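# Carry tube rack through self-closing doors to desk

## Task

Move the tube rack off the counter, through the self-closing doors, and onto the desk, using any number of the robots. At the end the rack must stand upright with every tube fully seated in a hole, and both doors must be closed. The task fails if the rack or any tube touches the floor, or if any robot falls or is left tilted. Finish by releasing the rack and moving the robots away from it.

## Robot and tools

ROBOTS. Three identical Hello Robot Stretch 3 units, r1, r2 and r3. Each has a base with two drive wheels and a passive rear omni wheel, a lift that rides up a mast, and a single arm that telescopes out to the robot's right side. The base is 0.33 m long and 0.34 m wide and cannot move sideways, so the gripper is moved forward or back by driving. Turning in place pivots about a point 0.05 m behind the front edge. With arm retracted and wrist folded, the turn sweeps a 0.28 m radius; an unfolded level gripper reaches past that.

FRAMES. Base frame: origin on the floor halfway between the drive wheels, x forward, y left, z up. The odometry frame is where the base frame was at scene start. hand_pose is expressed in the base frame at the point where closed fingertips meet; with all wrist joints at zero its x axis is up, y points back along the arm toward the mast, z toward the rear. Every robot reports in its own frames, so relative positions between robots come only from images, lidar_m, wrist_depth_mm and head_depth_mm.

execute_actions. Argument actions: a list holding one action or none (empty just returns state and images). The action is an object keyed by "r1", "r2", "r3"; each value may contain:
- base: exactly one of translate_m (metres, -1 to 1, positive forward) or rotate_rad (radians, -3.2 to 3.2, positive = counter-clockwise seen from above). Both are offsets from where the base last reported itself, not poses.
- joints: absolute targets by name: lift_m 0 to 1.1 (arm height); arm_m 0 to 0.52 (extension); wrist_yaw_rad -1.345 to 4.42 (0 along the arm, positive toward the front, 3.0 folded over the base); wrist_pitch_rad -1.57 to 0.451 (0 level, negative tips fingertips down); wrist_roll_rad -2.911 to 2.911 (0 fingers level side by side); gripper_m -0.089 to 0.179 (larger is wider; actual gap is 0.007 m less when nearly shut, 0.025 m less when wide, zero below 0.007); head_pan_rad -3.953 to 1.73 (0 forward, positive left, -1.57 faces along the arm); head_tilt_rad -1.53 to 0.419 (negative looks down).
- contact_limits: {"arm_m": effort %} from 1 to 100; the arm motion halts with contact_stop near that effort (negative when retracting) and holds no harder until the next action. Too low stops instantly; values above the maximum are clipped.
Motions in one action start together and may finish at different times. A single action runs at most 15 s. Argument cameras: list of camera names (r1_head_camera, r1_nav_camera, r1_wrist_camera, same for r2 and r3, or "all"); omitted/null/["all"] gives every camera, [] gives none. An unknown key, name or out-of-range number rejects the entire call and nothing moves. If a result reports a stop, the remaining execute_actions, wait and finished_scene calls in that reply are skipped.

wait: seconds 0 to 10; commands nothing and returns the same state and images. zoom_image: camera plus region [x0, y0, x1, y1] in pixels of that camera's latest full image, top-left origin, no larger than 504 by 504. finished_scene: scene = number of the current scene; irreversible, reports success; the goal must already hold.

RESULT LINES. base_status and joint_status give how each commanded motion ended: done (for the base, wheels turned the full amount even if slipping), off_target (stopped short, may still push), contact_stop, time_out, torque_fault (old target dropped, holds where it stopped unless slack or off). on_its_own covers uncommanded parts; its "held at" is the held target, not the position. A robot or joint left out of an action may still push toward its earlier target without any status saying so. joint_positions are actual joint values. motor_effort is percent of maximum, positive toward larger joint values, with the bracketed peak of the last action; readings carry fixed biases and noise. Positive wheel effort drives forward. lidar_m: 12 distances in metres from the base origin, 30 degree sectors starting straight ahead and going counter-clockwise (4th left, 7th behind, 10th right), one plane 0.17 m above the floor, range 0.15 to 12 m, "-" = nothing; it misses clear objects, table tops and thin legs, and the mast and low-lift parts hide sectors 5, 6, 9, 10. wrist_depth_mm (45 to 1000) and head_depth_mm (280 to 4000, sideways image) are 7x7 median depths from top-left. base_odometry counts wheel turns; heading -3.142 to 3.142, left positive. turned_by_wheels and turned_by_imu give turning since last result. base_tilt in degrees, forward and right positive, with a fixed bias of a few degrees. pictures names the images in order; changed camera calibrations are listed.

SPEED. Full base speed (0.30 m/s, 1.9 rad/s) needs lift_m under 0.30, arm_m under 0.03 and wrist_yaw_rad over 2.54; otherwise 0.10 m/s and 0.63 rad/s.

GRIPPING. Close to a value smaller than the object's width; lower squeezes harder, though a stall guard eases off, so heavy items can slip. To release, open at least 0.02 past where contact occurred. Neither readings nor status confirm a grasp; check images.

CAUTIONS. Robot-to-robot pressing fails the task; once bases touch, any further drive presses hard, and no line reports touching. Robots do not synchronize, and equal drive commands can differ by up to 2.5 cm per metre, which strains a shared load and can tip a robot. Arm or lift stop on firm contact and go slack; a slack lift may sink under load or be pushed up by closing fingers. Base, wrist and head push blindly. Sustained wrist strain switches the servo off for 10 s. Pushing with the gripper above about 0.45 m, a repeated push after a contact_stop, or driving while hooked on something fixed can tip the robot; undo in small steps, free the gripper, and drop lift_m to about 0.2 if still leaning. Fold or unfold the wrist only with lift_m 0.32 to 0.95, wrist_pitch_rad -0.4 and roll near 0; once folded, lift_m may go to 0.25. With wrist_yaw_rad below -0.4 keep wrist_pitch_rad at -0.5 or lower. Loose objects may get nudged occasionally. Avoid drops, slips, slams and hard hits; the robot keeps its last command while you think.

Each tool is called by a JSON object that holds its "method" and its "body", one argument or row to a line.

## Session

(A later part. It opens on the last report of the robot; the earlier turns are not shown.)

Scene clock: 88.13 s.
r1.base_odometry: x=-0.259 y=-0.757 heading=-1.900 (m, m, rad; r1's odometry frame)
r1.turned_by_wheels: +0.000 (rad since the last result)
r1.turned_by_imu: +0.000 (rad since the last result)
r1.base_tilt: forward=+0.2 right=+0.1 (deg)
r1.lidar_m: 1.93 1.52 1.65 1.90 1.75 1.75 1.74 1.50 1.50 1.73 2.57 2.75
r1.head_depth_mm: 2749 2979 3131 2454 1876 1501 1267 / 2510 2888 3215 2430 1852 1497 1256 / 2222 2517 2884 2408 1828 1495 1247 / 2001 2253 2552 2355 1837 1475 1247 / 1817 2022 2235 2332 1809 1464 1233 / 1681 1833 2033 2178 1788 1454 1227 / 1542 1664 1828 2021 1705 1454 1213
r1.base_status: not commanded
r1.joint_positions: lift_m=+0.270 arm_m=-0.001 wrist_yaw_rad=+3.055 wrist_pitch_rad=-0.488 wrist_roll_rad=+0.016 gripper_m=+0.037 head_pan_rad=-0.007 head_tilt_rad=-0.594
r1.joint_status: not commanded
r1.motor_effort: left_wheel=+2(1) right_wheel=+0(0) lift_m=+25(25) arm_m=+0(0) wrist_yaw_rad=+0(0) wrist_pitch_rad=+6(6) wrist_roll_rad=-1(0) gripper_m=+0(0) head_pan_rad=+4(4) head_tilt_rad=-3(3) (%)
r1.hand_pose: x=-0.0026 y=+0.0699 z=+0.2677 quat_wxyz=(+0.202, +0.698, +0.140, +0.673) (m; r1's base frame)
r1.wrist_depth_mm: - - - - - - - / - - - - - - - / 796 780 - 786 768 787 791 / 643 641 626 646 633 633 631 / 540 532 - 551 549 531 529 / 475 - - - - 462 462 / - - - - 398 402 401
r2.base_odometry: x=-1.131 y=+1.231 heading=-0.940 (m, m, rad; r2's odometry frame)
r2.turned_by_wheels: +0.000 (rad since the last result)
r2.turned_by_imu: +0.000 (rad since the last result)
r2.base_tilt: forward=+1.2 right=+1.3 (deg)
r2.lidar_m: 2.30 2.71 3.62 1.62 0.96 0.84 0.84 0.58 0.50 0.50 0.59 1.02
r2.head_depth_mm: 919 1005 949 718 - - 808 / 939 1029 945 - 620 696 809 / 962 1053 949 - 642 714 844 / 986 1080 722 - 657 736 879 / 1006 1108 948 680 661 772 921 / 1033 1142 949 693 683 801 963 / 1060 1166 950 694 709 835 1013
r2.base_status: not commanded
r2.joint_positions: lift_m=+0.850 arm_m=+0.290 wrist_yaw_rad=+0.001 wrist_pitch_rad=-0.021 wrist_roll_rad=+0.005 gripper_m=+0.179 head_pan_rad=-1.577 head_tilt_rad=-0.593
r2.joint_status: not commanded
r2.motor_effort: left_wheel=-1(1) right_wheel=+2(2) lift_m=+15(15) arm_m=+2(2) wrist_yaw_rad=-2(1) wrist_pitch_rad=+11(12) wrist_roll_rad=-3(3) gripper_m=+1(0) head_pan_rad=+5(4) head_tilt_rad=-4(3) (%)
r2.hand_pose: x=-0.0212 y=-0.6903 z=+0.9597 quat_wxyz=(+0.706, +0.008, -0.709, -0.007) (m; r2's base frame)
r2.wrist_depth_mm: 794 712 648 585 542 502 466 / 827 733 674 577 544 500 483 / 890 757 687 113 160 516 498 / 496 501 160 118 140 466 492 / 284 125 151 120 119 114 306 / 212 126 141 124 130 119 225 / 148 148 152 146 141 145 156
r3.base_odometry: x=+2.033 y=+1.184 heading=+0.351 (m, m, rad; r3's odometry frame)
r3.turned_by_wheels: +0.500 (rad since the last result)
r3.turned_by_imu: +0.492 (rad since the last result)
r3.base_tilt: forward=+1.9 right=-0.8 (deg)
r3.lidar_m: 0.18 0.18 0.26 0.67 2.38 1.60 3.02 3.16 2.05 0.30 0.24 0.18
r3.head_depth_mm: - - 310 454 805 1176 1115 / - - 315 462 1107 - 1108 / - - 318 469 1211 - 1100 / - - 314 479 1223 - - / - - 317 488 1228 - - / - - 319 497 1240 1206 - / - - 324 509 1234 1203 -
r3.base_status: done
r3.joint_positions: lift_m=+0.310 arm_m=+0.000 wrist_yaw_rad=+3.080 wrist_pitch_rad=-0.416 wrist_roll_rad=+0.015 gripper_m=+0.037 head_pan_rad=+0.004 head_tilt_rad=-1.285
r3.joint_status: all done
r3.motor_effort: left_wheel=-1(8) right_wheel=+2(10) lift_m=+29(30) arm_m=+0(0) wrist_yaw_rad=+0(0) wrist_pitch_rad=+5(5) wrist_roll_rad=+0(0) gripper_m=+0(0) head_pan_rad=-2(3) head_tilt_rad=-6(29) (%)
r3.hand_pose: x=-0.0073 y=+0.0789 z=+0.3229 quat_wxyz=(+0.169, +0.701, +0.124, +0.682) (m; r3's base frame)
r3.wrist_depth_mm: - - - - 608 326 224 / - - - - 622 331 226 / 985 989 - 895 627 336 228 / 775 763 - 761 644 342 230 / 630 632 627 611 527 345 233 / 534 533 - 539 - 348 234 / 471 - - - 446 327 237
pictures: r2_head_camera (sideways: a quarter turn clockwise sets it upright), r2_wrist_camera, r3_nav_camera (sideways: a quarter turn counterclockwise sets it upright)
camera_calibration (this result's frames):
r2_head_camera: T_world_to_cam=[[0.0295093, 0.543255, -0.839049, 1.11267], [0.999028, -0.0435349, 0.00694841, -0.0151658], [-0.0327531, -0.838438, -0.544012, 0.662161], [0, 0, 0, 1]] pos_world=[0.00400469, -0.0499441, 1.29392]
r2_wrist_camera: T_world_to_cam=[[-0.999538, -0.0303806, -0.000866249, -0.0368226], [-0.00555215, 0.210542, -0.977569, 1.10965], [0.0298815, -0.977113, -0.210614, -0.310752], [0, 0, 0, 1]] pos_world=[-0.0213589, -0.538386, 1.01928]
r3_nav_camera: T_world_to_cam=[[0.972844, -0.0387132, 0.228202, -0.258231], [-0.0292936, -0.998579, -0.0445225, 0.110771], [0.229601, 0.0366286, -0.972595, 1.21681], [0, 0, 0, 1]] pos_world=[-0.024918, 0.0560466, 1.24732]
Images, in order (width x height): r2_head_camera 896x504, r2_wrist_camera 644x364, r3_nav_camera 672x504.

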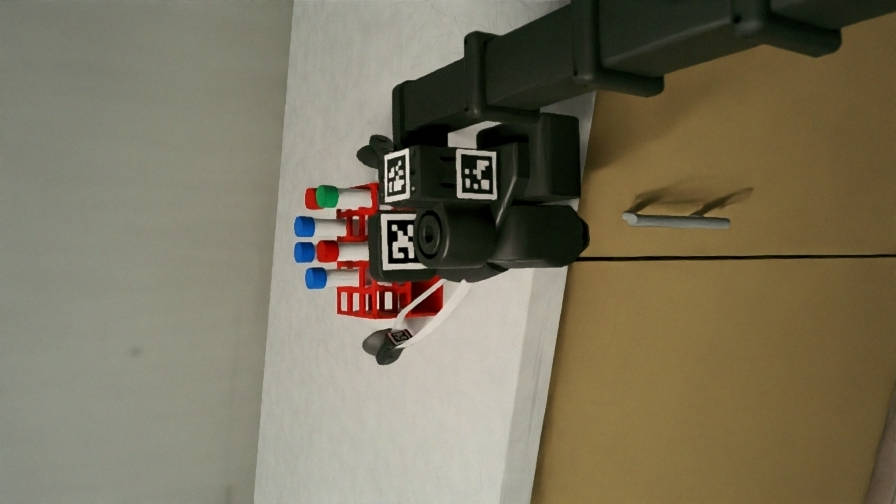

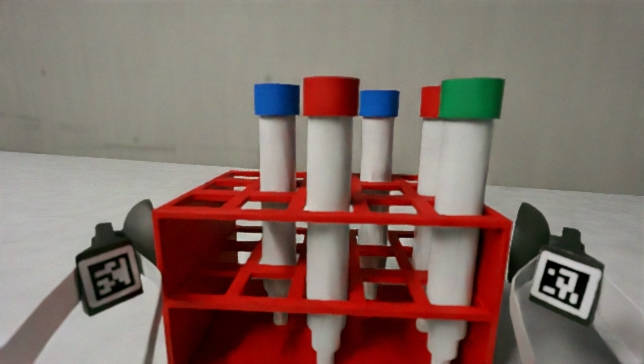

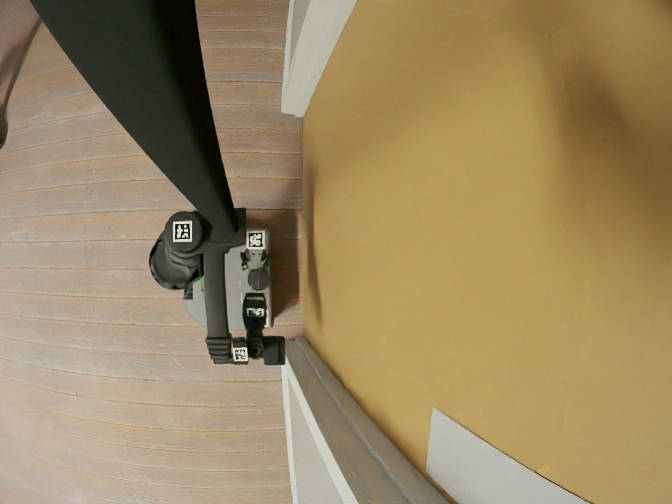

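{"method": "execute_actions", "body": {
  "actions": [
    {"r2":{"joints":{"arm_m":0.305,"lift_m":0.843}},"r3":{"base":{"translate_m":0.13}}}
  ],
  "cameras": []
}}

{"method": "execute_actions", "body": {
  "actions": [
    {"r2":{"joints":{"gripper_m":0.07}},"r3":{"base":{"translate_m":0.15}}}
  ],
  "cameras": ["r2_wrist_camera","r3_nav_camera"]
}}

Scene clock: 95.47 s.
r1.base_odometry: x=-0.259 y=-0.757 heading=-1.900 (m, m, rad; r1's odometry frame)
r1.turned_by_wheels: +0.000 (rad since the last result)
r1.turned_by_imu: +0.002 (rad since the last result)
r1.base_tilt: forward=+0.2 right=+0.1 (deg)
r1.lidar_m: 1.93 1.65 1.65 1.90 1.75 1.75 1.75 1.50 1.50 1.73 2.58 2.75
r1.head_depth_mm: 2765 2966 3123 2469 1872 1517 1266 / 2515 2891 3177 2439 1853 1500 1254 / 2235 2515 2895 2416 1834 1484 1251 / 2007 2242 2554 2344 1818 1476 1246 / 1824 2013 2245 2321 1786 1459 1223 / 1667 1839 2023 2178 1774 1449 1219 / 1547 1678 1843 2017 1768 1446 1214
r1.base_status: not commanded
r1.joint_positions: lift_m=+0.270 arm_m=-0.001 wrist_yaw_rad=+3.055 wrist_pitch_rad=-0.488 wrist_roll_rad=+0.016 gripper_m=+0.037 head_pan_rad=-0.007 head_tilt_rad=-0.594
r1.joint_status: not commanded
r1.motor_effort: left_wheel=+2(1) right_wheel=-1(1) lift_m=+25(25) arm_m=+1(0) wrist_yaw_rad=-1(0) wrist_pitch_rad=+6(6) wrist_roll_rad=+0(1) gripper_m=+0(1) head_pan_rad=+4(4) head_tilt_rad=-3(3) (%)
r1.hand_pose: x=-0.0026 y=+0.0699 z=+0.2677 quat_wxyz=(+0.202, +0.698, +0.140, +0.673) (m; r1's base frame)
r1.wrist_depth_mm: - - - - - - - / - - - - 990 - - / 778 797 - 791 779 781 781 / 646 642 647 639 627 624 611 / 538 529 - 555 545 533 540 / 471 - - - - 460 455 / - - - - 402 403 404
r2.base_odometry: x=-1.131 y=+1.231 heading=-0.940 (m, m, rad; r2's odometry frame)
r2.turned_by_wheels: +0.000 (rad since the last result)
r2.turned_by_imu: +0.000 (rad since the last result)
r2.base_tilt: forward=+1.1 right=+1.3 (deg)
r2.lidar_m: 2.30 2.71 3.62 1.62 0.96 0.84 0.84 0.58 0.50 0.50 0.58 1.02
r2.head_depth_mm: 923 1003 948 718 - - 811 / 940 1029 951 - 620 696 809 / 964 1056 948 - 640 715 843 / 983 1080 814 - 658 736 881 / 1008 1108 946 668 662 772 922 / 1032 1138 950 693 685 801 969 / 1060 1171 952 695 709 835 1014
r2.base_status: not commanded
r2.joint_positions: lift_m=+0.844 arm_m=+0.305 wrist_yaw_rad=+0.001 wrist_pitch_rad=-0.012 wrist_roll_rad=+0.005 gripper_m=+0.179 head_pan_rad=-1.577 head_tilt_rad=-0.593
r2.joint_status: all done
r2.motor_effort: left_wheel=+0(1) right_wheel=+2(2) lift_m=+10(17) arm_m=+4(4) wrist_yaw_rad=-2(1) wrist_pitch_rad=+7(11) wrist_roll_rad=-2(3) gripper_m=+0(0) head_pan_rad=+4(4) head_tilt_rad=-3(2) (%)
r2.hand_pose: x=-0.0212 y=-0.7055 z=+0.9553 quat_wxyz=(+0.706, +0.005, -0.709, -0.004) (m; r2's base frame)
r2.wrist_depth_mm: 806 698 639 583 533 492 458 / 807 747 649 129 540 485 466 / 853 748 679 113 159 497 482 / 486 504 143 113 140 465 484 / 281 123 162 121 143 110 298 / 207 124 139 119 124 115 218 / 143 143 147 141 142 138 151
r3.base_odometry: x=+2.155 y=+1.229 heading=+0.351 (m, m, rad; r3's odometry frame)
r3.turned_by_wheels: +0.000 (rad since the last result)
r3.turned_by_imu: -0.027 (rad since the last result)
r3.base_tilt: forward=+1.6 right=-0.8 (deg)
r3.lidar_m: - - 0.15 0.20 2.36 1.72 3.14 3.28 2.08 0.21 0.15 -
r3.head_depth_mm: - - - - - 882 1120 / - - - - - - 1105 / - - - - - - 1109 / - - - - - - - / - - - - - - - / - - - - 420 1205 - / - - - - 455 1197 -
r3.base_status: done
r3.joint_positions: lift_m=+0.310 arm_m=+0.000 wrist_yaw_rad=+3.092 wrist_pitch_rad=-0.416 wrist_roll_rad=+0.015 gripper_m=+0.037 head_pan_rad=+0.004 head_tilt_rad=-1.286
r3.joint_status: not commanded
r3.on_its_own: right_wheel is at rest, and its effort (+24) is outside its rest range (-18 to +18)
r3.motor_effort: left_wheel=+3(18) right_wheel=+24(33) lift_m=+26(28) arm_m=+0(1) wrist_yaw_rad=-12(13) wrist_pitch_rad=+5(5) wrist_roll_rad=+0(0) gripper_m=+0(0) head_pan_rad=-3(3) head_tilt_rad=-6(6) (%)
r3.hand_pose: x=-0.0101 y=+0.0791 z=+0.3230 quat_wxyz=(+0.165, +0.700, +0.128, +0.683) (m; r3's base frame)
r3.wrist_depth_mm: - - - 639 211 117 81 / - - - 720 218 119 82 / - 963 - 782 224 121 83 / 779 769 - 714 231 123 84 / 632 623 616 591 189 125 85 / 537 536 541 536 - 126 86 / 473 - - - 224 120 87
pictures: none
No camera images: the call's "cameras" was empty. Leave "cameras" out to get every camera's image.

Scene clock: 97.93 s.
r1.base_odometry: x=-0.259 y=-0.757 heading=-1.900 (m, m, rad; r1's odometry frame)
r1.turned_by_wheels: +0.000 (rad since the last result)
r1.turned_by_imu: +0.001 (rad since the last result)
r1.base_tilt: forward=+0.1 right=+0.2 (deg)
r1.lidar_m: 1.93 1.65 1.65 1.91 1.75 1.75 1.75 1.50 1.50 1.72 2.57 2.75
r1.head_depth_mm: 2762 3007 3163 2478 1865 1503 1259 / 2546 2903 3229 2404 1854 1488 1254 / 2223 2536 2900 2400 1845 1479 1250 / 2011 2232 2514 2371 1815 1478 1250 / 1827 2025 2252 2335 1798 1464 1233 / 1674 1839 2026 2198 1790 1449 1223 / 1548 1672 1837 2019 1779 1442 1217
r1.base_status: not commanded
r1.joint_positions: lift_m=+0.270 arm_m=-0.001 wrist_yaw_rad=+3.055 wrist_pitch_rad=-0.488 wrist_roll_rad=+0.016 gripper_m=+0.037 head_pan_rad=-0.007 head_tilt_rad=-0.594
r1.joint_status: not commanded
r1.motor_effort: left_wheel=+1(1) right_wheel=-1(1) lift_m=+25(25) arm_m=+0(1) wrist_yaw_rad=+0(1) wrist_pitch_rad=+6(6) wrist_roll_rad=-1(1) gripper_m=-1(0) head_pan_rad=+4(3) head_tilt_rad=-3(3) (%)
r1.hand_pose: x=-0.0026 y=+0.0699 z=+0.2677 quat_wxyz=(+0.202, +0.698, +0.140, +0.673) (m; r1's base frame)
r1.wrist_depth_mm: - - - - - - - / - - - - - - - / 782 793 - 782 782 783 777 / 640 652 636 636 640 633 633 / 535 546 - 558 552 537 531 / 473 - - - - 460 461 / - - - - 404 407 400
r2.base_odometry: x=-1.131 y=+1.231 heading=-0.940 (m, m, rad; r2's odometry frame)
r2.turned_by_wheels: +0.000 (rad since the last result)
r2.turned_by_imu: +0.000 (rad since the last result)
r2.base_tilt: forward=+1.0 right=+1.3 (deg)
r2.lidar_m: 2.30 2.70 3.62 1.61 0.96 0.84 0.84 0.58 0.50 0.50 0.58 1.02
r2.head_depth_mm: 921 1002 950 719 - - 811 / 941 1032 947 - 620 695 807 / 962 1054 950 - 639 715 844 / 989 1080 798 - 659 734 878 / 1009 1108 948 682 662 771 923 / 1033 1144 950 693 685 801 965 / 1057 1168 952 694 709 836 1015
r2.base_status: not commanded
r2.joint_positions: lift_m=+0.844 arm_m=+0.305 wrist_yaw_rad=+0.001 wrist_pitch_rad=-0.012 wrist_roll_rad=+0.005 gripper_m=+0.075 head_pan_rad=-1.577 head_tilt_rad=-0.593
r2.joint_status: gripper_m off_target (ended at +0.075, target +0.070)
r2.motor_effort: left_wheel=-1(0) right_wheel=+2(2) lift_m=+10(10) arm_m=+4(4) wrist_yaw_rad=-1(2) wrist_pitch_rad=+7(7) wrist_roll_rad=-3(2) gripper_m=-31(100) head_pan_rad=+4(4) head_tilt_rad=-3(4) (%)
r2.hand_pose: x=-0.0212 y=-0.7055 z=+0.9553 quat_wxyz=(+0.706, +0.005, -0.709, -0.004) (m; r2's base frame)
r2.wrist_depth_mm: 790 698 633 574 527 495 456 / 801 725 662 165 166 495 470 / 845 774 669 148 162 511 487 / 490 497 154 123 117 515 484 / 280 258 158 152 148 124 298 / 207 174 161 131 122 122 210 / - 150 147 141 136 151 154
r3.base_odometry: x=+2.295 y=+1.281 heading=+0.352 (m, m, rad; r3's odometry frame)
r3.turned_by_wheels: +0.001 (rad since the last result)
r3.turned_by_imu: +0.000 (rad since the last result)
r3.base_tilt: forward=+1.7 right=-0.8 (deg)
r3.lidar_m: - - 0.15 0.20 2.36 1.72 3.14 3.25 2.09 0.21 0.15 -
r3.head_depth_mm: - - - - - 879 1121 / - - - - - - 1113 / - - - - - - 1103 / - - - - - - - / - - - - - - - / - - - - 418 1205 - / - - - - 451 1196 -
r3.base_status: translate_m off_target (by the wheels' count: +0.1498 of +0.1500)
r3.joint_positions: lift_m=+0.310 arm_m=+0.000 wrist_yaw_rad=+3.087 wrist_pitch_rad=-0.416 wrist_roll_rad=+0.015 gripper_m=+0.037 head_pan_rad=+0.004 head_tilt_rad=-1.286
r3.joint_status: not commanded
r3.on_its_own: left_wheel is at rest, and its effort (+45) is outside its rest range (-18 to +18); right_wheel is at rest, and its effort (+27) is outside its rest range (-18 to +18)
r3.motor_effort: left_wheel=+45(53) right_wheel=+27(28) lift_m=+26(26) arm_m=+0(1) wrist_yaw_rad=-8(12) wrist_pitch_rad=+5(5) wrist_roll_rad=+0(0) gripper_m=+0(0) head_pan_rad=-2(3) head_tilt_rad=-5(5) (%)
r3.hand_pose: x=-0.0091 y=+0.0790 z=+0.3230 quat_wxyz=(+0.166, +0.700, +0.126, +0.683) (m; r3's base frame)
r3.wrist_depth_mm: - - - 643 207 115 80 / - - - 705 212 117 81 / - 984 - 769 219 119 82 / 782 766 - 705 225 121 83 / 638 632 618 597 186 123 83 / 537 536 542 536 - 124 84 / 467 - - - 220 118 85
pictures: r2_wrist_camera, r3_nav_camera (sideways: a quarter turn counterclockwise sets it upright)
camera_calibration (this result's frames):
r2_wrist_camera: T_world_to_cam=[[-0.999538, -0.030372, -0.000599554, -0.0375382], [-0.00553917, 0.201628, -0.979447, 1.10403], [0.0298687, -0.978991, -0.201703, -0.336294], [0, 0, 0, 1]] pos_world=[-0.0213608, -0.552972, 1.01348]
r3_nav_camera: T_world_to_cam=[[0.973227, -0.038712, 0.226561, -0.256096], [-0.029369, -0.998579, -0.0444658, 0.110697], [0.22796, 0.0366215, -0.972981, 1.21732], [0, 0, 0, 1]] pos_world=[-0.02501, 0.0560462, 1.24737]
Images, in order (width x height): r2_wrist_camera 644x364, r3_nav_camera 672x504.

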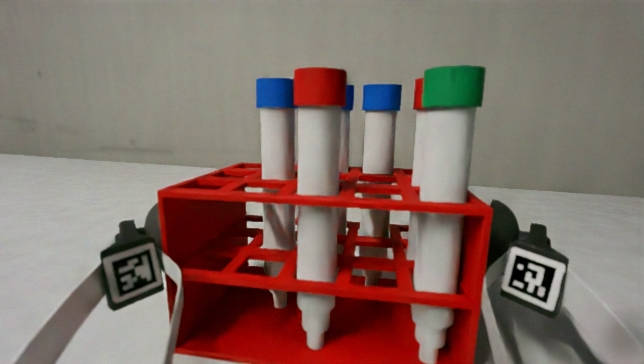

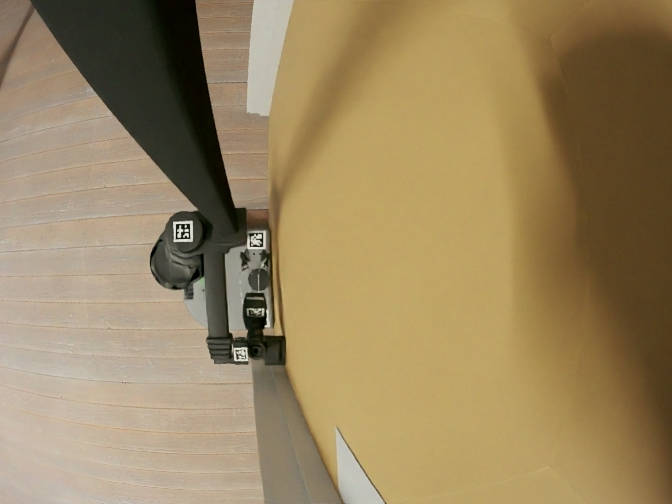

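{"method": "execute_actions", "body": {
  "actions": [
    {"r2":{"joints":{"lift_m":0.88}},"r3":{"base":{"translate_m":-0.35},"joints":{"lift_m":0.26}}}
  ],
  "cameras": ["r2_wrist_camera"]
}}

{"method": "execute_actions", "body": {
  "actions": [
    {"r3":{"base":{"rotate_rad":1.58},"joints":{"head_pan_rad":-1.57,"head_tilt_rad":-1.1}}}
  ],
  "cameras": []
}}

{"method": "execute_actions", "body": {
  "actions": [
    {"r3":{"base":{"translate_m":-0.09},"joints":{"arm_m":0.13}}}
  ],
  "cameras": ["r3_nav_camera","r2_wrist_camera"]
}}

{"method": "execute_actions", "body": {
  "actions": [
    {"r3":{"joints":{"arm_m":0.3},"contact_limits":{"arm_m":60}}}
  ],
  "cameras": ["r3_nav_camera"]
}}

Scene clock: 110.27 s.
r1.base_odometry: x=-0.259 y=-0.757 heading=-1.900 (m, m, rad; r1's odometry frame)
r1.turned_by_wheels: +0.000 (rad since the last result)
r1.turned_by_imu: +0.003 (rad since the last result)
r1.base_tilt: forward=+0.2 right=+0.2 (deg)
r1.lidar_m: 1.93 1.31 1.65 1.91 1.75 1.75 1.74 1.50 1.50 1.72 2.58 2.76
r1.head_depth_mm: 2753 2969 3132 2445 1868 1521 1266 / 2498 2898 3182 2466 1842 1500 1250 / 2234 2513 2867 2398 1837 1493 1251 / 2018 2246 2536 2370 1814 1482 1235 / 1826 2014 2258 2352 1798 1464 1233 / 1677 1853 2023 2187 1730 1452 1218 / 1553 1678 1844 1939 1577 1439 1218
r1.base_status: not commanded
r1.joint_positions: lift_m=+0.270 arm_m=-0.001 wrist_yaw_rad=+3.055 wrist_pitch_rad=-0.488 wrist_roll_rad=+0.016 gripper_m=+0.037 head_pan_rad=-0.007 head_tilt_rad=-0.594
r1.joint_status: not commanded
r1.motor_effort: left_wheel=+2(1) right_wheel=+0(1) lift_m=+25(25) arm_m=+1(1) wrist_yaw_rad=+0(1) wrist_pitch_rad=+6(6) wrist_roll_rad=-1(1) gripper_m=+0(0) head_pan_rad=+4(4) head_tilt_rad=-3(3) (%)
r1.hand_pose: x=-0.0026 y=+0.0699 z=+0.2677 quat_wxyz=(+0.202, +0.698, +0.140, +0.673) (m; r1's base frame)
r1.wrist_depth_mm: - - - - - - - / - - - - - 994 997 / 797 814 - 785 782 796 763 / 646 639 641 641 631 641 631 / 543 542 - 546 548 533 531 / 475 - - - - 461 457 / - - - - 404 399 399
r2.base_odometry: x=-1.131 y=+1.231 heading=-0.940 (m, m, rad; r2's odometry frame)
r2.turned_by_wheels: +0.000 (rad since the last result)
r2.turned_by_imu: +0.000 (rad since the last result)
r2.base_tilt: forward=+1.1 right=+1.3 (deg)
r2.lidar_m: 2.30 2.71 3.61 1.62 0.96 0.84 0.84 0.58 0.50 0.50 0.58 1.02
r2.head_depth_mm: 920 1005 947 735 - 677 785 / 942 1027 999 - 600 689 809 / 962 1055 1001 - 612 717 845 / 982 1076 729 - 645 734 880 / 1008 1107 977 694 662 769 920 / 1033 1139 949 695 685 801 964 / 1059 1172 947 693 709 837 1018
r2.base_status: not commanded
r2.joint_positions: lift_m=+0.879 arm_m=+0.305 wrist_yaw_rad=+0.001 wrist_pitch_rad=-0.025 wrist_roll_rad=+0.003 gripper_m=+0.095 head_pan_rad=-1.577 head_tilt_rad=-0.593
r2.joint_status: all done
r2.on_its_own: gripper_m is held at +0.094, not at your +0.070, by its stall guard, which is not easing now
r2.motor_effort: left_wheel=+0(1) right_wheel=+2(2) lift_m=+34(34) arm_m=+1(4) wrist_yaw_rad=-1(1) wrist_pitch_rad=+13(14) wrist_roll_rad=-2(3) gripper_m=-23(23) head_pan_rad=+4(5) head_tilt_rad=-3(2) (%)
r2.hand_pose: x=-0.0212 y=-0.7053 z=+0.9877 quat_wxyz=(+0.706, +0.009, -0.708, -0.009) (m; r2's base frame)
r2.wrist_depth_mm: 774 694 638 572 529 493 456 / 817 712 647 592 562 504 474 / 860 757 685 176 193 513 478 / 594 614 628 146 137 533 491 / 352 355 182 162 148 128 379 / 263 138 160 133 124 123 272 / 192 186 153 157 144 189 200
r3.base_odometry: x=+1.967 y=+1.160 heading=+0.352 (m, m, rad; r3's odometry frame)
r3.turned_by_wheels: +0.000 (rad since the last result)
r3.turned_by_imu: +0.000 (rad since the last result)
r3.base_tilt: forward=+1.7 right=-0.8 (deg)
r3.lidar_m: 0.40 0.41 0.57 1.21 2.36 1.39 2.81 2.91 2.51 1.28 0.44 0.40
r3.head_depth_mm: 430 549 757 988 1238 1179 1121 / 431 553 762 1149 1245 - 1118 / 433 554 766 1240 1243 - 1105 / 434 556 770 1252 1254 - - / 435 558 775 1260 1258 - - / 436 559 779 1271 1257 1201 - / 437 560 785 1272 1267 1204 -
r3.base_status: done
r3.joint_positions: lift_m=+0.260 arm_m=+0.000 wrist_yaw_rad=+3.081 wrist_pitch_rad=-0.416 wrist_roll_rad=+0.015 gripper_m=+0.037 head_pan_rad=+0.004 head_tilt_rad=-1.286
r3.joint_status: all done
r3.motor_effort: left_wheel=+0(32) right_wheel=+1(24) lift_m=+23(23) arm_m=+0(0) wrist_yaw_rad=-1(7) wrist_pitch_rad=+5(6) wrist_roll_rad=+0(0) gripper_m=+0(0) head_pan_rad=-2(2) head_tilt_rad=-6(5) (%)
r3.hand_pose: x=-0.0077 y=+0.0789 z=+0.2732 quat_wxyz=(+0.168, +0.701, +0.124, +0.682) (m; r3's base frame)
r3.wrist_depth_mm: - - - - 957 651 465 / - - - - 955 682 475 / 864 857 - 837 794 689 479 / 683 688 - 659 657 621 485 / 560 559 550 541 565 528 491 / 479 502 - - - 457 447 / - - - - 401 396 392
pictures: r2_wrist_camera
camera_calibration (this result's frames):
r2_wrist_camera: T_world_to_cam=[[-0.999541, -0.0303022, 0.000571933, -0.0386466], [-0.0070561, 0.214316, -0.976739, 1.14197], [0.0294748, -0.976294, -0.214431, -0.315107], [0, 0, 0, 1]] pos_world=[-0.0212832, -0.553551, 1.04786]
Images, in order (width x height): r2_wrist_camera 644x364.

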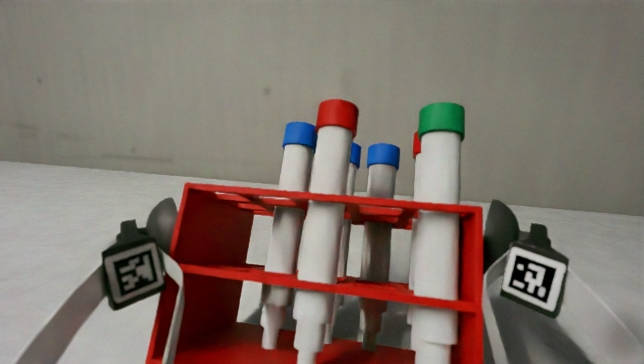

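Scene clock: 112.47 s.
r1.base_odometry: x=-0.259 y=-0.757 heading=-1.900 (m, m, rad; r1's odometry frame)
r1.turned_by_wheels: +0.000 (rad since the last result)
r1.turned_by_imu: +0.001 (rad since the last result)
r1.base_tilt: forward=+0.1 right=+0.1 (deg)
r1.lidar_m: 1.93 1.32 1.65 1.90 1.75 1.75 1.75 1.50 1.50 1.73 2.57 2.75
r1.head_depth_mm: 2747 3002 3160 2448 1864 1506 1266 / 2511 2837 3181 2441 1852 1496 1254 / 2244 2548 2897 2379 1850 1488 1252 / 2010 2234 2556 2371 1819 1470 1244 / 1849 1995 2249 2350 1800 1457 1233 / 1677 1826 2019 2177 1724 1455 1223 / 1545 1674 1835 1477 1611 1437 1214
r1.base_status: not commanded
r1.joint_positions: lift_m=+0.270 arm_m=-0.001 wrist_yaw_rad=+3.055 wrist_pitch_rad=-0.488 wrist_roll_rad=+0.016 gripper_m=+0.037 head_pan_rad=-0.007 head_tilt_rad=-0.594
r1.joint_status: not commanded
r1.motor_effort: left_wheel=+1(2) right_wheel=+0(1) lift_m=+25(25) arm_m=+0(0) wrist_yaw_rad=+0(0) wrist_pitch_rad=+6(6) wrist_roll_rad=-1(1) gripper_m=-1(1) head_pan_rad=+4(3) head_tilt_rad=-3(3) (%)
r1.hand_pose: x=-0.0026 y=+0.0699 z=+0.2677 quat_wxyz=(+0.202, +0.698, +0.140, +0.673) (m; r1's base frame)
r1.wrist_depth_mm: - - - - - - - / - - - - 976 - - / 800 801 - 794 777 788 785 / 642 636 642 647 628 628 642 / 542 548 - 550 552 521 534 / 471 - - - - 458 462 / - - - - 398 399 400
r2.base_odometry: x=-1.131 y=+1.231 heading=-0.940 (m, m, rad; r2's odometry frame)
r2.turned_by_wheels: +0.000 (rad since the last result)
r2.turned_by_imu: +0.000 (rad since the last result)
r2.base_tilt: forward=+1.1 right=+1.3 (deg)
r2.lidar_m: 2.30 2.70 3.61 1.62 0.96 0.84 0.84 0.58 0.50 0.50 0.58 1.02
r2.head_depth_mm: 922 1003 948 735 - 676 785 / 941 1028 1001 - 600 689 809 / 964 1049 1000 - 611 715 844 / 985 1079 728 - 643 737 879 / 1006 1110 974 693 661 768 923 / 1033 1134 951 694 686 803 964 / 1061 1167 948 694 709 835 1017
r2.base_status: not commanded
r2.joint_positions: lift_m=+0.879 arm_m=+0.305 wrist_yaw_rad=+0.001 wrist_pitch_rad=-0.025 wrist_roll_rad=+0.003 gripper_m=+0.095 head_pan_rad=-1.577 head_tilt_rad=-0.593
r2.joint_status: not commanded
r2.on_its_own: gripper_m is held at +0.094, not at your +0.070, by its stall guard, which is not easing now
r2.motor_effort: left_wheel=+0(0) right_wheel=+2(2) lift_m=+33(34) arm_m=+2(2) wrist_yaw_rad=-2(1) wrist_pitch_rad=+14(13) wrist_roll_rad=-2(2) gripper_m=-24(24) head_pan_rad=+5(4) head_tilt_rad=-3(3) (%)
r2.hand_pose: x=-0.0212 y=-0.7053 z=+0.9877 quat_wxyz=(+0.706, +0.009, -0.708, -0.009) (m; r2's base frame)
r2.wrist_depth_mm: 788 698 635 576 534 492 455 / 796 734 657 593 549 506 464 / 880 757 681 176 193 518 476 / 603 609 628 146 136 524 490 / 355 355 182 161 148 128 379 / 263 138 161 133 124 123 273 / 193 185 154 158 144 191 201
r3.base_odometry: x=+1.967 y=+1.160 heading=+1.932 (m, m, rad; r3's odometry frame)
r3.turned_by_wheels: +1.580 (rad since the last result)
r3.turned_by_imu: +1.550 (rad since the last result)
r3.base_tilt: forward=+1.7 right=-0.8 (deg)
r3.lidar_m: 1.23 2.36 1.39 2.82 2.92 2.52 1.27 0.44 0.40 0.40 0.41 0.57
r3.head_depth_mm: 371 451 569 769 963 1190 1109 / 373 452 571 776 1147 1219 - / 374 455 573 783 1230 1241 - / 376 456 579 784 1245 1218 1119 / 378 457 580 797 1259 1203 1106 / 378 459 584 796 1269 1204 1106 / 379 462 588 806 1277 1214 1111
r3.base_status: done
r3.joint_positions: lift_m=+0.260 arm_m=+0.000 wrist_yaw_rad=+3.081 wrist_pitch_rad=-0.416 wrist_roll_rad=+0.015 gripper_m=+0.037 head_pan_rad=-1.563 head_tilt_rad=-1.100
r3.joint_status: all done
r3.motor_effort: left_wheel=-1(9) right_wheel=+4(14) lift_m=+23(22) arm_m=-1(0) wrist_yaw_rad=-1(2) wrist_pitch_rad=+5(5) wrist_roll_rad=+0(0) gripper_m=+0(0) head_pan_rad=-4(57) head_tilt_rad=+2(14) (%)
r3.hand_pose: x=-0.0077 y=+0.0789 z=+0.2732 quat_wxyz=(+0.168, +0.701, +0.124, +0.682) (m; r3's base frame)
r3.wrist_depth_mm: - - - - - - - / - - - - - - - / 876 870 - 844 827 802 810 / 681 682 - 667 651 637 633 / 564 553 552 546 559 535 527 / 476 501 - - - 455 451 / - - - - 400 397 397
pictures: none
No camera images: the call's "cameras" was empty. Leave "cameras" out to get every camera's image.

Scene clock: 114.67 s.
r1.base_odometry: x=-0.259 y=-0.757 heading=-1.900 (m, m, rad; r1's odometry frame)
r1.turned_by_wheels: +0.000 (rad since the last result)
r1.turned_by_imu: +0.001 (rad since the last result)
r1.base_tilt: forward=+0.2 right=+0.1 (deg)
r1.lidar_m: 1.37 1.36 1.65 1.90 1.75 1.75 1.74 1.50 1.50 1.73 2.58 2.75
r1.head_depth_mm: 2770 3005 3153 2470 1867 1505 1266 / 2499 2892 3180 2445 1850 1501 1259 / 2218 2537 2879 2371 1826 1491 1250 / 2003 2261 2539 2383 1833 1469 1232 / 1835 2028 2259 2343 1809 1463 1237 / 1679 1838 2025 1869 1735 1448 1220 / 1523 1617 1740 1779 1669 1443 1214
r1.base_status: not commanded
r1.joint_positions: lift_m=+0.270 arm_m=-0.001 wrist_yaw_rad=+3.055 wrist_pitch_rad=-0.488 wrist_roll_rad=+0.016 gripper_m=+0.037 head_pan_rad=-0.007 head_tilt_rad=-0.594
r1.joint_status: not commanded
r1.motor_effort: left_wheel=+1(1) right_wheel=+0(0) lift_m=+25(25) arm_m=+0(0) wrist_yaw_rad=+0(0) wrist_pitch_rad=+6(6) wrist_roll_rad=+0(0) gripper_m=-1(0) head_pan_rad=+4(4) head_tilt_rad=-3(3) (%)
r1.hand_pose: x=-0.0026 y=+0.0699 z=+0.2677 quat_wxyz=(+0.202, +0.698, +0.140, +0.673) (m; r1's base frame)
r1.wrist_depth_mm: - - - - - - - / - - - - - - - / 806 770 - 778 774 776 773 / 643 630 646 628 634 628 631 / 537 546 - 543 550 526 533 / 471 - - - - 454 453 / - - - - 402 408 402
r2.base_odometry: x=-1.131 y=+1.231 heading=-0.940 (m, m, rad; r2's odometry frame)
r2.turned_by_wheels: +0.000 (rad since the last result)
r2.turned_by_imu: +0.000 (rad since the last result)
r2.base_tilt: forward=+1.1 right=+1.4 (deg)
r2.lidar_m: 2.30 2.71 3.61 1.61 0.96 0.84 0.84 0.58 0.50 0.50 0.58 1.02
r2.head_depth_mm: 919 1005 948 735 - 675 786 / 940 1028 1002 - 599 690 809 / 963 1053 1002 - 612 715 844 / 984 1078 729 - 644 737 881 / 1010 1105 977 692 661 768 920 / 1031 1139 948 693 685 802 969 / 1058 1166 947 693 708 837 1014
r2.base_status: not commanded
r2.joint_positions: lift_m=+0.879 arm_m=+0.305 wrist_yaw_rad=+0.001 wrist_pitch_rad=-0.025 wrist_roll_rad=+0.003 gripper_m=+0.095 head_pan_rad=-1.577 head_tilt_rad=-0.593
r2.joint_status: not commanded
r2.on_its_own: gripper_m is held at +0.094, not at your +0.070, by its stall guard, which is not easing now
r2.motor_effort: left_wheel=-1(0) right_wheel=+2(2) lift_m=+34(34) arm_m=+2(2) wrist_yaw_rad=-1(1) wrist_pitch_rad=+13(13) wrist_roll_rad=-2(2) gripper_m=-23(24) head_pan_rad=+4(4) head_tilt_rad=-2(3) (%)
r2.hand_pose: x=-0.0212 y=-0.7053 z=+0.9877 quat_wxyz=(+0.706, +0.009, -0.708, -0.009) (m; r2's base frame)
r2.wrist_depth_mm: 779 695 637 572 532 489 455 / 827 714 651 590 543 510 469 / 840 763 687 176 193 517 479 / 599 609 620 146 136 529 486 / 354 356 183 161 148 127 380 / 263 138 160 133 124 123 273 / 193 185 154 157 145 190 200
r3.base_odometry: x=+1.998 y=+1.076 heading=+1.931 (m, m, rad; r3's odometry frame)
r3.turned_by_wheels: +0.000 (rad since the last result)
r3.turned_by_imu: +0.000 (rad since the last result)
r3.base_tilt: forward=+1.7 right=-0.8 (deg)
r3.lidar_m: 1.23 2.46 1.43 2.81 2.92 2.44 1.28 0.46 0.35 0.40 0.42 0.57
r3.head_depth_mm: 371 449 535 634 939 1181 1105 / 372 450 569 752 984 1211 - / 375 454 575 782 1096 1216 - / 376 456 578 785 1145 1204 1117 / 377 459 580 794 1255 1209 1107 / 379 461 585 803 1265 1201 1110 / 380 462 587 806 1265 1214 1110
r3.base_status: done
r3.joint_positions: lift_m=+0.260 arm_m=+0.130 wrist_yaw_rad=+3.081 wrist_pitch_rad=-0.416 wrist_roll_rad=+0.015 gripper_m=+0.037 head_pan_rad=-1.564 head_tilt_rad=-1.100
r3.joint_status: all done
r3.motor_effort: left_wheel=-2(11) right_wheel=+3(8) lift_m=+23(22) arm_m=+4(4) wrist_yaw_rad=-1(2) wrist_pitch_rad=+5(5) wrist_roll_rad=+0(0) gripper_m=+0(0) head_pan_rad=-4(5) head_tilt_rad=+0(1) (%)
r3.hand_pose: x=-0.0076 y=-0.0503 z=+0.2732 quat_wxyz=(+0.168, +0.701, +0.124, +0.682) (m; r3's base frame)
r3.wrist_depth_mm: - - - - - - - / - - - - - - - / 881 865 863 850 835 816 815 / 684 687 706 697 655 651 635 / 568 - - - 560 531 533 / 473 - - - - 452 452 / - - - - 400 395 395
pictures: r2_wrist_camera, r3_nav_camera (sideways: a quarter turn counterclockwise sets it upright)
camera_calibration (this result's frames):
r2_wrist_camera: T_world_to_cam=[[-0.999541, -0.0303022, 0.000571918, -0.0386466], [-0.00705608, 0.214315, -0.976739, 1.14197], [0.0294748, -0.976294, -0.214431, -0.315107], [0, 0, 0, 1]] pos_world=[-0.0212833, -0.553551, 1.04786]
r3_nav_camera: T_world_to_cam=[[-0.0363283, -0.914509, 0.40293, -0.479627], [-0.998596, 0.0176669, -0.049936, 0.123743], [0.0385484, -0.404179, -0.913867, 1.14174], [0, 0, 0, 1]] pos_world=[0.0621327, 0.0206587, 1.24284]
Images, in order (width x height): r2_wrist_camera 644x364, r3_nav_camera 672x504.

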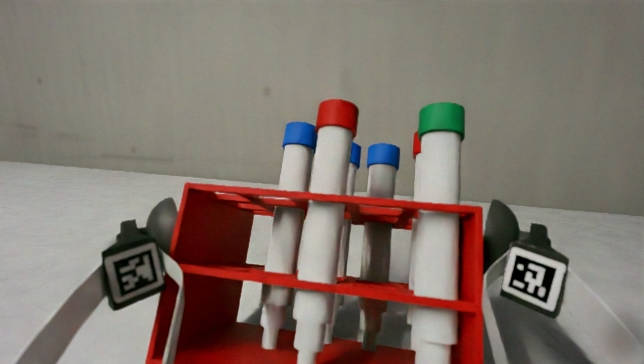

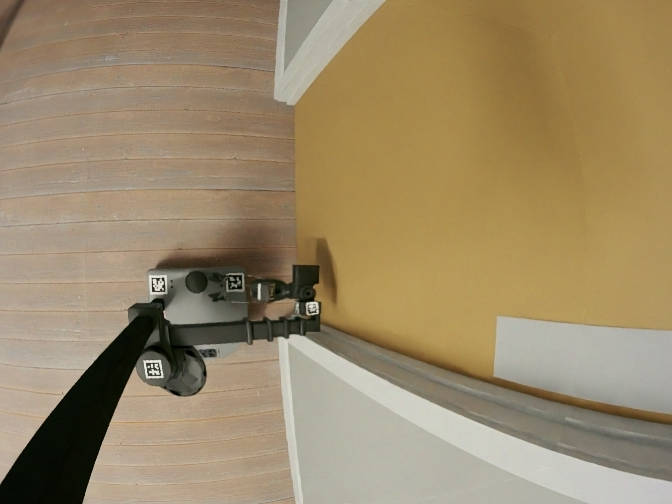

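Scene clock: 117.90 s.
r1.base_odometry: x=-0.259 y=-0.757 heading=-1.900 (m, m, rad; r1's odometry frame)
r1.turned_by_wheels: +0.000 (rad since the last result)
r1.turned_by_imu: +0.001 (rad since the last result)
r1.base_tilt: forward=+0.2 right=+0.1 (deg)
r1.lidar_m: 1.37 1.36 1.65 1.91 1.75 1.75 1.75 1.50 1.50 1.73 2.57 2.75
r1.head_depth_mm: 2736 2990 3165 2469 1880 1510 1268 / 2518 2898 3199 2431 1858 1498 1253 / 2224 2481 2912 2410 1830 1496 1251 / 2005 2221 2531 2408 1814 1479 1241 / 1821 2026 2260 2324 1792 1466 1235 / 1679 1821 2028 1857 1729 1450 1229 / 1501 1609 1744 1825 1664 1432 1217
r1.base_status: not commanded
r1.joint_positions: lift_m=+0.270 arm_m=-0.001 wrist_yaw_rad=+3.055 wrist_pitch_rad=-0.488 wrist_roll_rad=+0.016 gripper_m=+0.037 head_pan_rad=-0.007 head_tilt_rad=-0.594
r1.joint_status: not commanded
r1.motor_effort: left_wheel=+1(1) right_wheel=-1(1) lift_m=+25(25) arm_m=+0(0) wrist_yaw_rad=+0(1) wrist_pitch_rad=+6(6) wrist_roll_rad=-1(0) gripper_m=-1(1) head_pan_rad=+4(3) head_tilt_rad=-3(3) (%)
r1.hand_pose: x=-0.0026 y=+0.0699 z=+0.2677 quat_wxyz=(+0.202, +0.698, +0.140, +0.673) (m; r1's base frame)
r1.wrist_depth_mm: - - - - - - - / - - - - - - - / 784 789 - 768 788 786 781 / 645 637 637 639 634 636 624 / 540 544 - 552 548 527 532 / 477 - - - - 461 463 / - - - - 403 395 402
r2.base_odometry: x=-1.131 y=+1.231 heading=-0.940 (m, m, rad; r2's odometry frame)
r2.turned_by_wheels: +0.000 (rad since the last result)
r2.turned_by_imu: +0.000 (rad since the last result)
r2.base_tilt: forward=+1.1 right=+1.3 (deg)
r2.lidar_m: 2.30 2.71 3.63 1.61 0.96 0.84 0.84 0.58 0.50 0.50 0.58 1.02
r2.head_depth_mm: 921 1005 945 734 - 676 786 / 943 1030 999 - 600 689 809 / 967 1054 999 - 612 716 845 / 982 1082 728 - 645 734 879 / 1007 1109 974 692 664 768 918 / 1031 1134 950 694 686 802 963 / 1060 1168 949 694 710 836 1014
r2.base_status: not commanded
r2.joint_positions: lift_m=+0.879 arm_m=+0.305 wrist_yaw_rad=+0.001 wrist_pitch_rad=-0.025 wrist_roll_rad=+0.003 gripper_m=+0.095 head_pan_rad=-1.577 head_tilt_rad=-0.593
r2.joint_status: not commanded
r2.on_its_own: gripper_m is held at +0.094, not at your +0.070, by its stall guard, which is not easing now
r2.motor_effort: left_wheel=-1(1) right_wheel=+2(2) lift_m=+34(34) arm_m=+3(2) wrist_yaw_rad=-2(1) wrist_pitch_rad=+13(13) wrist_roll_rad=-2(2) gripper_m=-24(23) head_pan_rad=+4(4) head_tilt_rad=-4(3) (%)
r2.hand_pose: x=-0.0212 y=-0.7053 z=+0.9877 quat_wxyz=(+0.706, +0.009, -0.708, -0.009) (m; r2's base frame)
r2.wrist_depth_mm: 763 689 627 578 531 498 456 / 808 728 647 594 544 497 463 / 854 754 674 176 193 519 478 / 601 605 615 146 136 530 490 / 356 352 183 161 148 128 377 / 265 138 160 133 124 123 270 / 193 185 154 157 144 190 200
r3.base_odometry: x=+1.998 y=+1.076 heading=+1.931 (m, m, rad; r3's odometry frame)
r3.turned_by_wheels: +0.000 (rad since the last result)
r3.turned_by_imu: -0.006 (rad since the last result)
r3.base_tilt: forward=+1.6 right=-0.9 (deg)
r3.lidar_m: 1.20 2.45 1.43 2.81 2.91 2.44 1.31 0.46 0.35 0.49 0.49 0.62
r3.head_depth_mm: 487 1692 560 618 938 1199 1117 / 480 585 746 884 950 1210 - / 475 575 732 947 1290 1213 - / 470 569 723 937 1295 1217 1122 / 465 563 709 959 1275 1203 1102 / 459 554 697 934 1285 1208 1110 / 455 546 685 914 1282 1208 1115
r3.base_status: not commanded
r3.joint_positions: lift_m=+0.260 arm_m=+0.298 wrist_yaw_rad=+3.210 wrist_pitch_rad=-0.416 wrist_roll_rad=+0.015 gripper_m=+0.037 head_pan_rad=-1.564 head_tilt_rad=-1.098
r3.joint_status: all done
r3.on_its_own: wrist_yaw_rad is held at +3.162, not at its first target +3.080, by its stall guard, which is still easing
r3.motor_effort: left_wheel=-2(9) right_wheel=+14(19) lift_m=+24(31) arm_m=+14(32) wrist_yaw_rad=-48(82) wrist_pitch_rad=+5(6) wrist_roll_rad=+0(0) gripper_m=+0(0) head_pan_rad=-4(3) head_tilt_rad=+0(1) (%)
r3.contact_limits: arm_m 35 (drawing in: default 15, maximum 25; extending or still: default 22, maximum 35)
r3.hand_pose: x=-0.0366 y=-0.2191 z=+0.2732 quat_wxyz=(+0.124, +0.691, +0.169, +0.691) (m; r3's base frame)
r3.wrist_depth_mm: - - - - - - - / - - - - - - - / 875 857 900 - 829 818 800 / 692 674 - - 649 657 636 / 567 564 - - 541 535 522 / 481 470 - - - 458 454 / 417 411 - - 401 394 397
pictures: r3_nav_camera (sideways: a quarter turn counterclockwise sets it upright)
camera_calibration (this result's frames):
r3_nav_camera: T_world_to_cam=[[-0.0368611, -0.913773, 0.404549, -0.481732], [-0.998585, 0.018155, -0.04998, 0.1238], [0.0383257, -0.405819, -0.91315, 1.14081], [0, 0, 0, 1]] pos_world=[0.0621453, 0.0205217, 1.2428]
Images, in order (width x height): r3_nav_camera 672x504.

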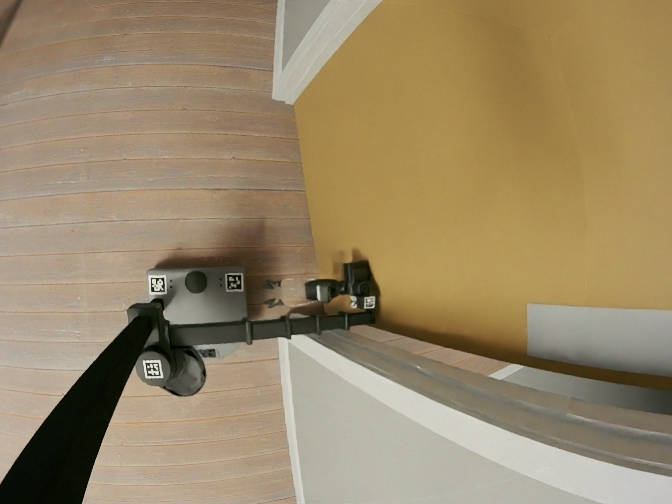

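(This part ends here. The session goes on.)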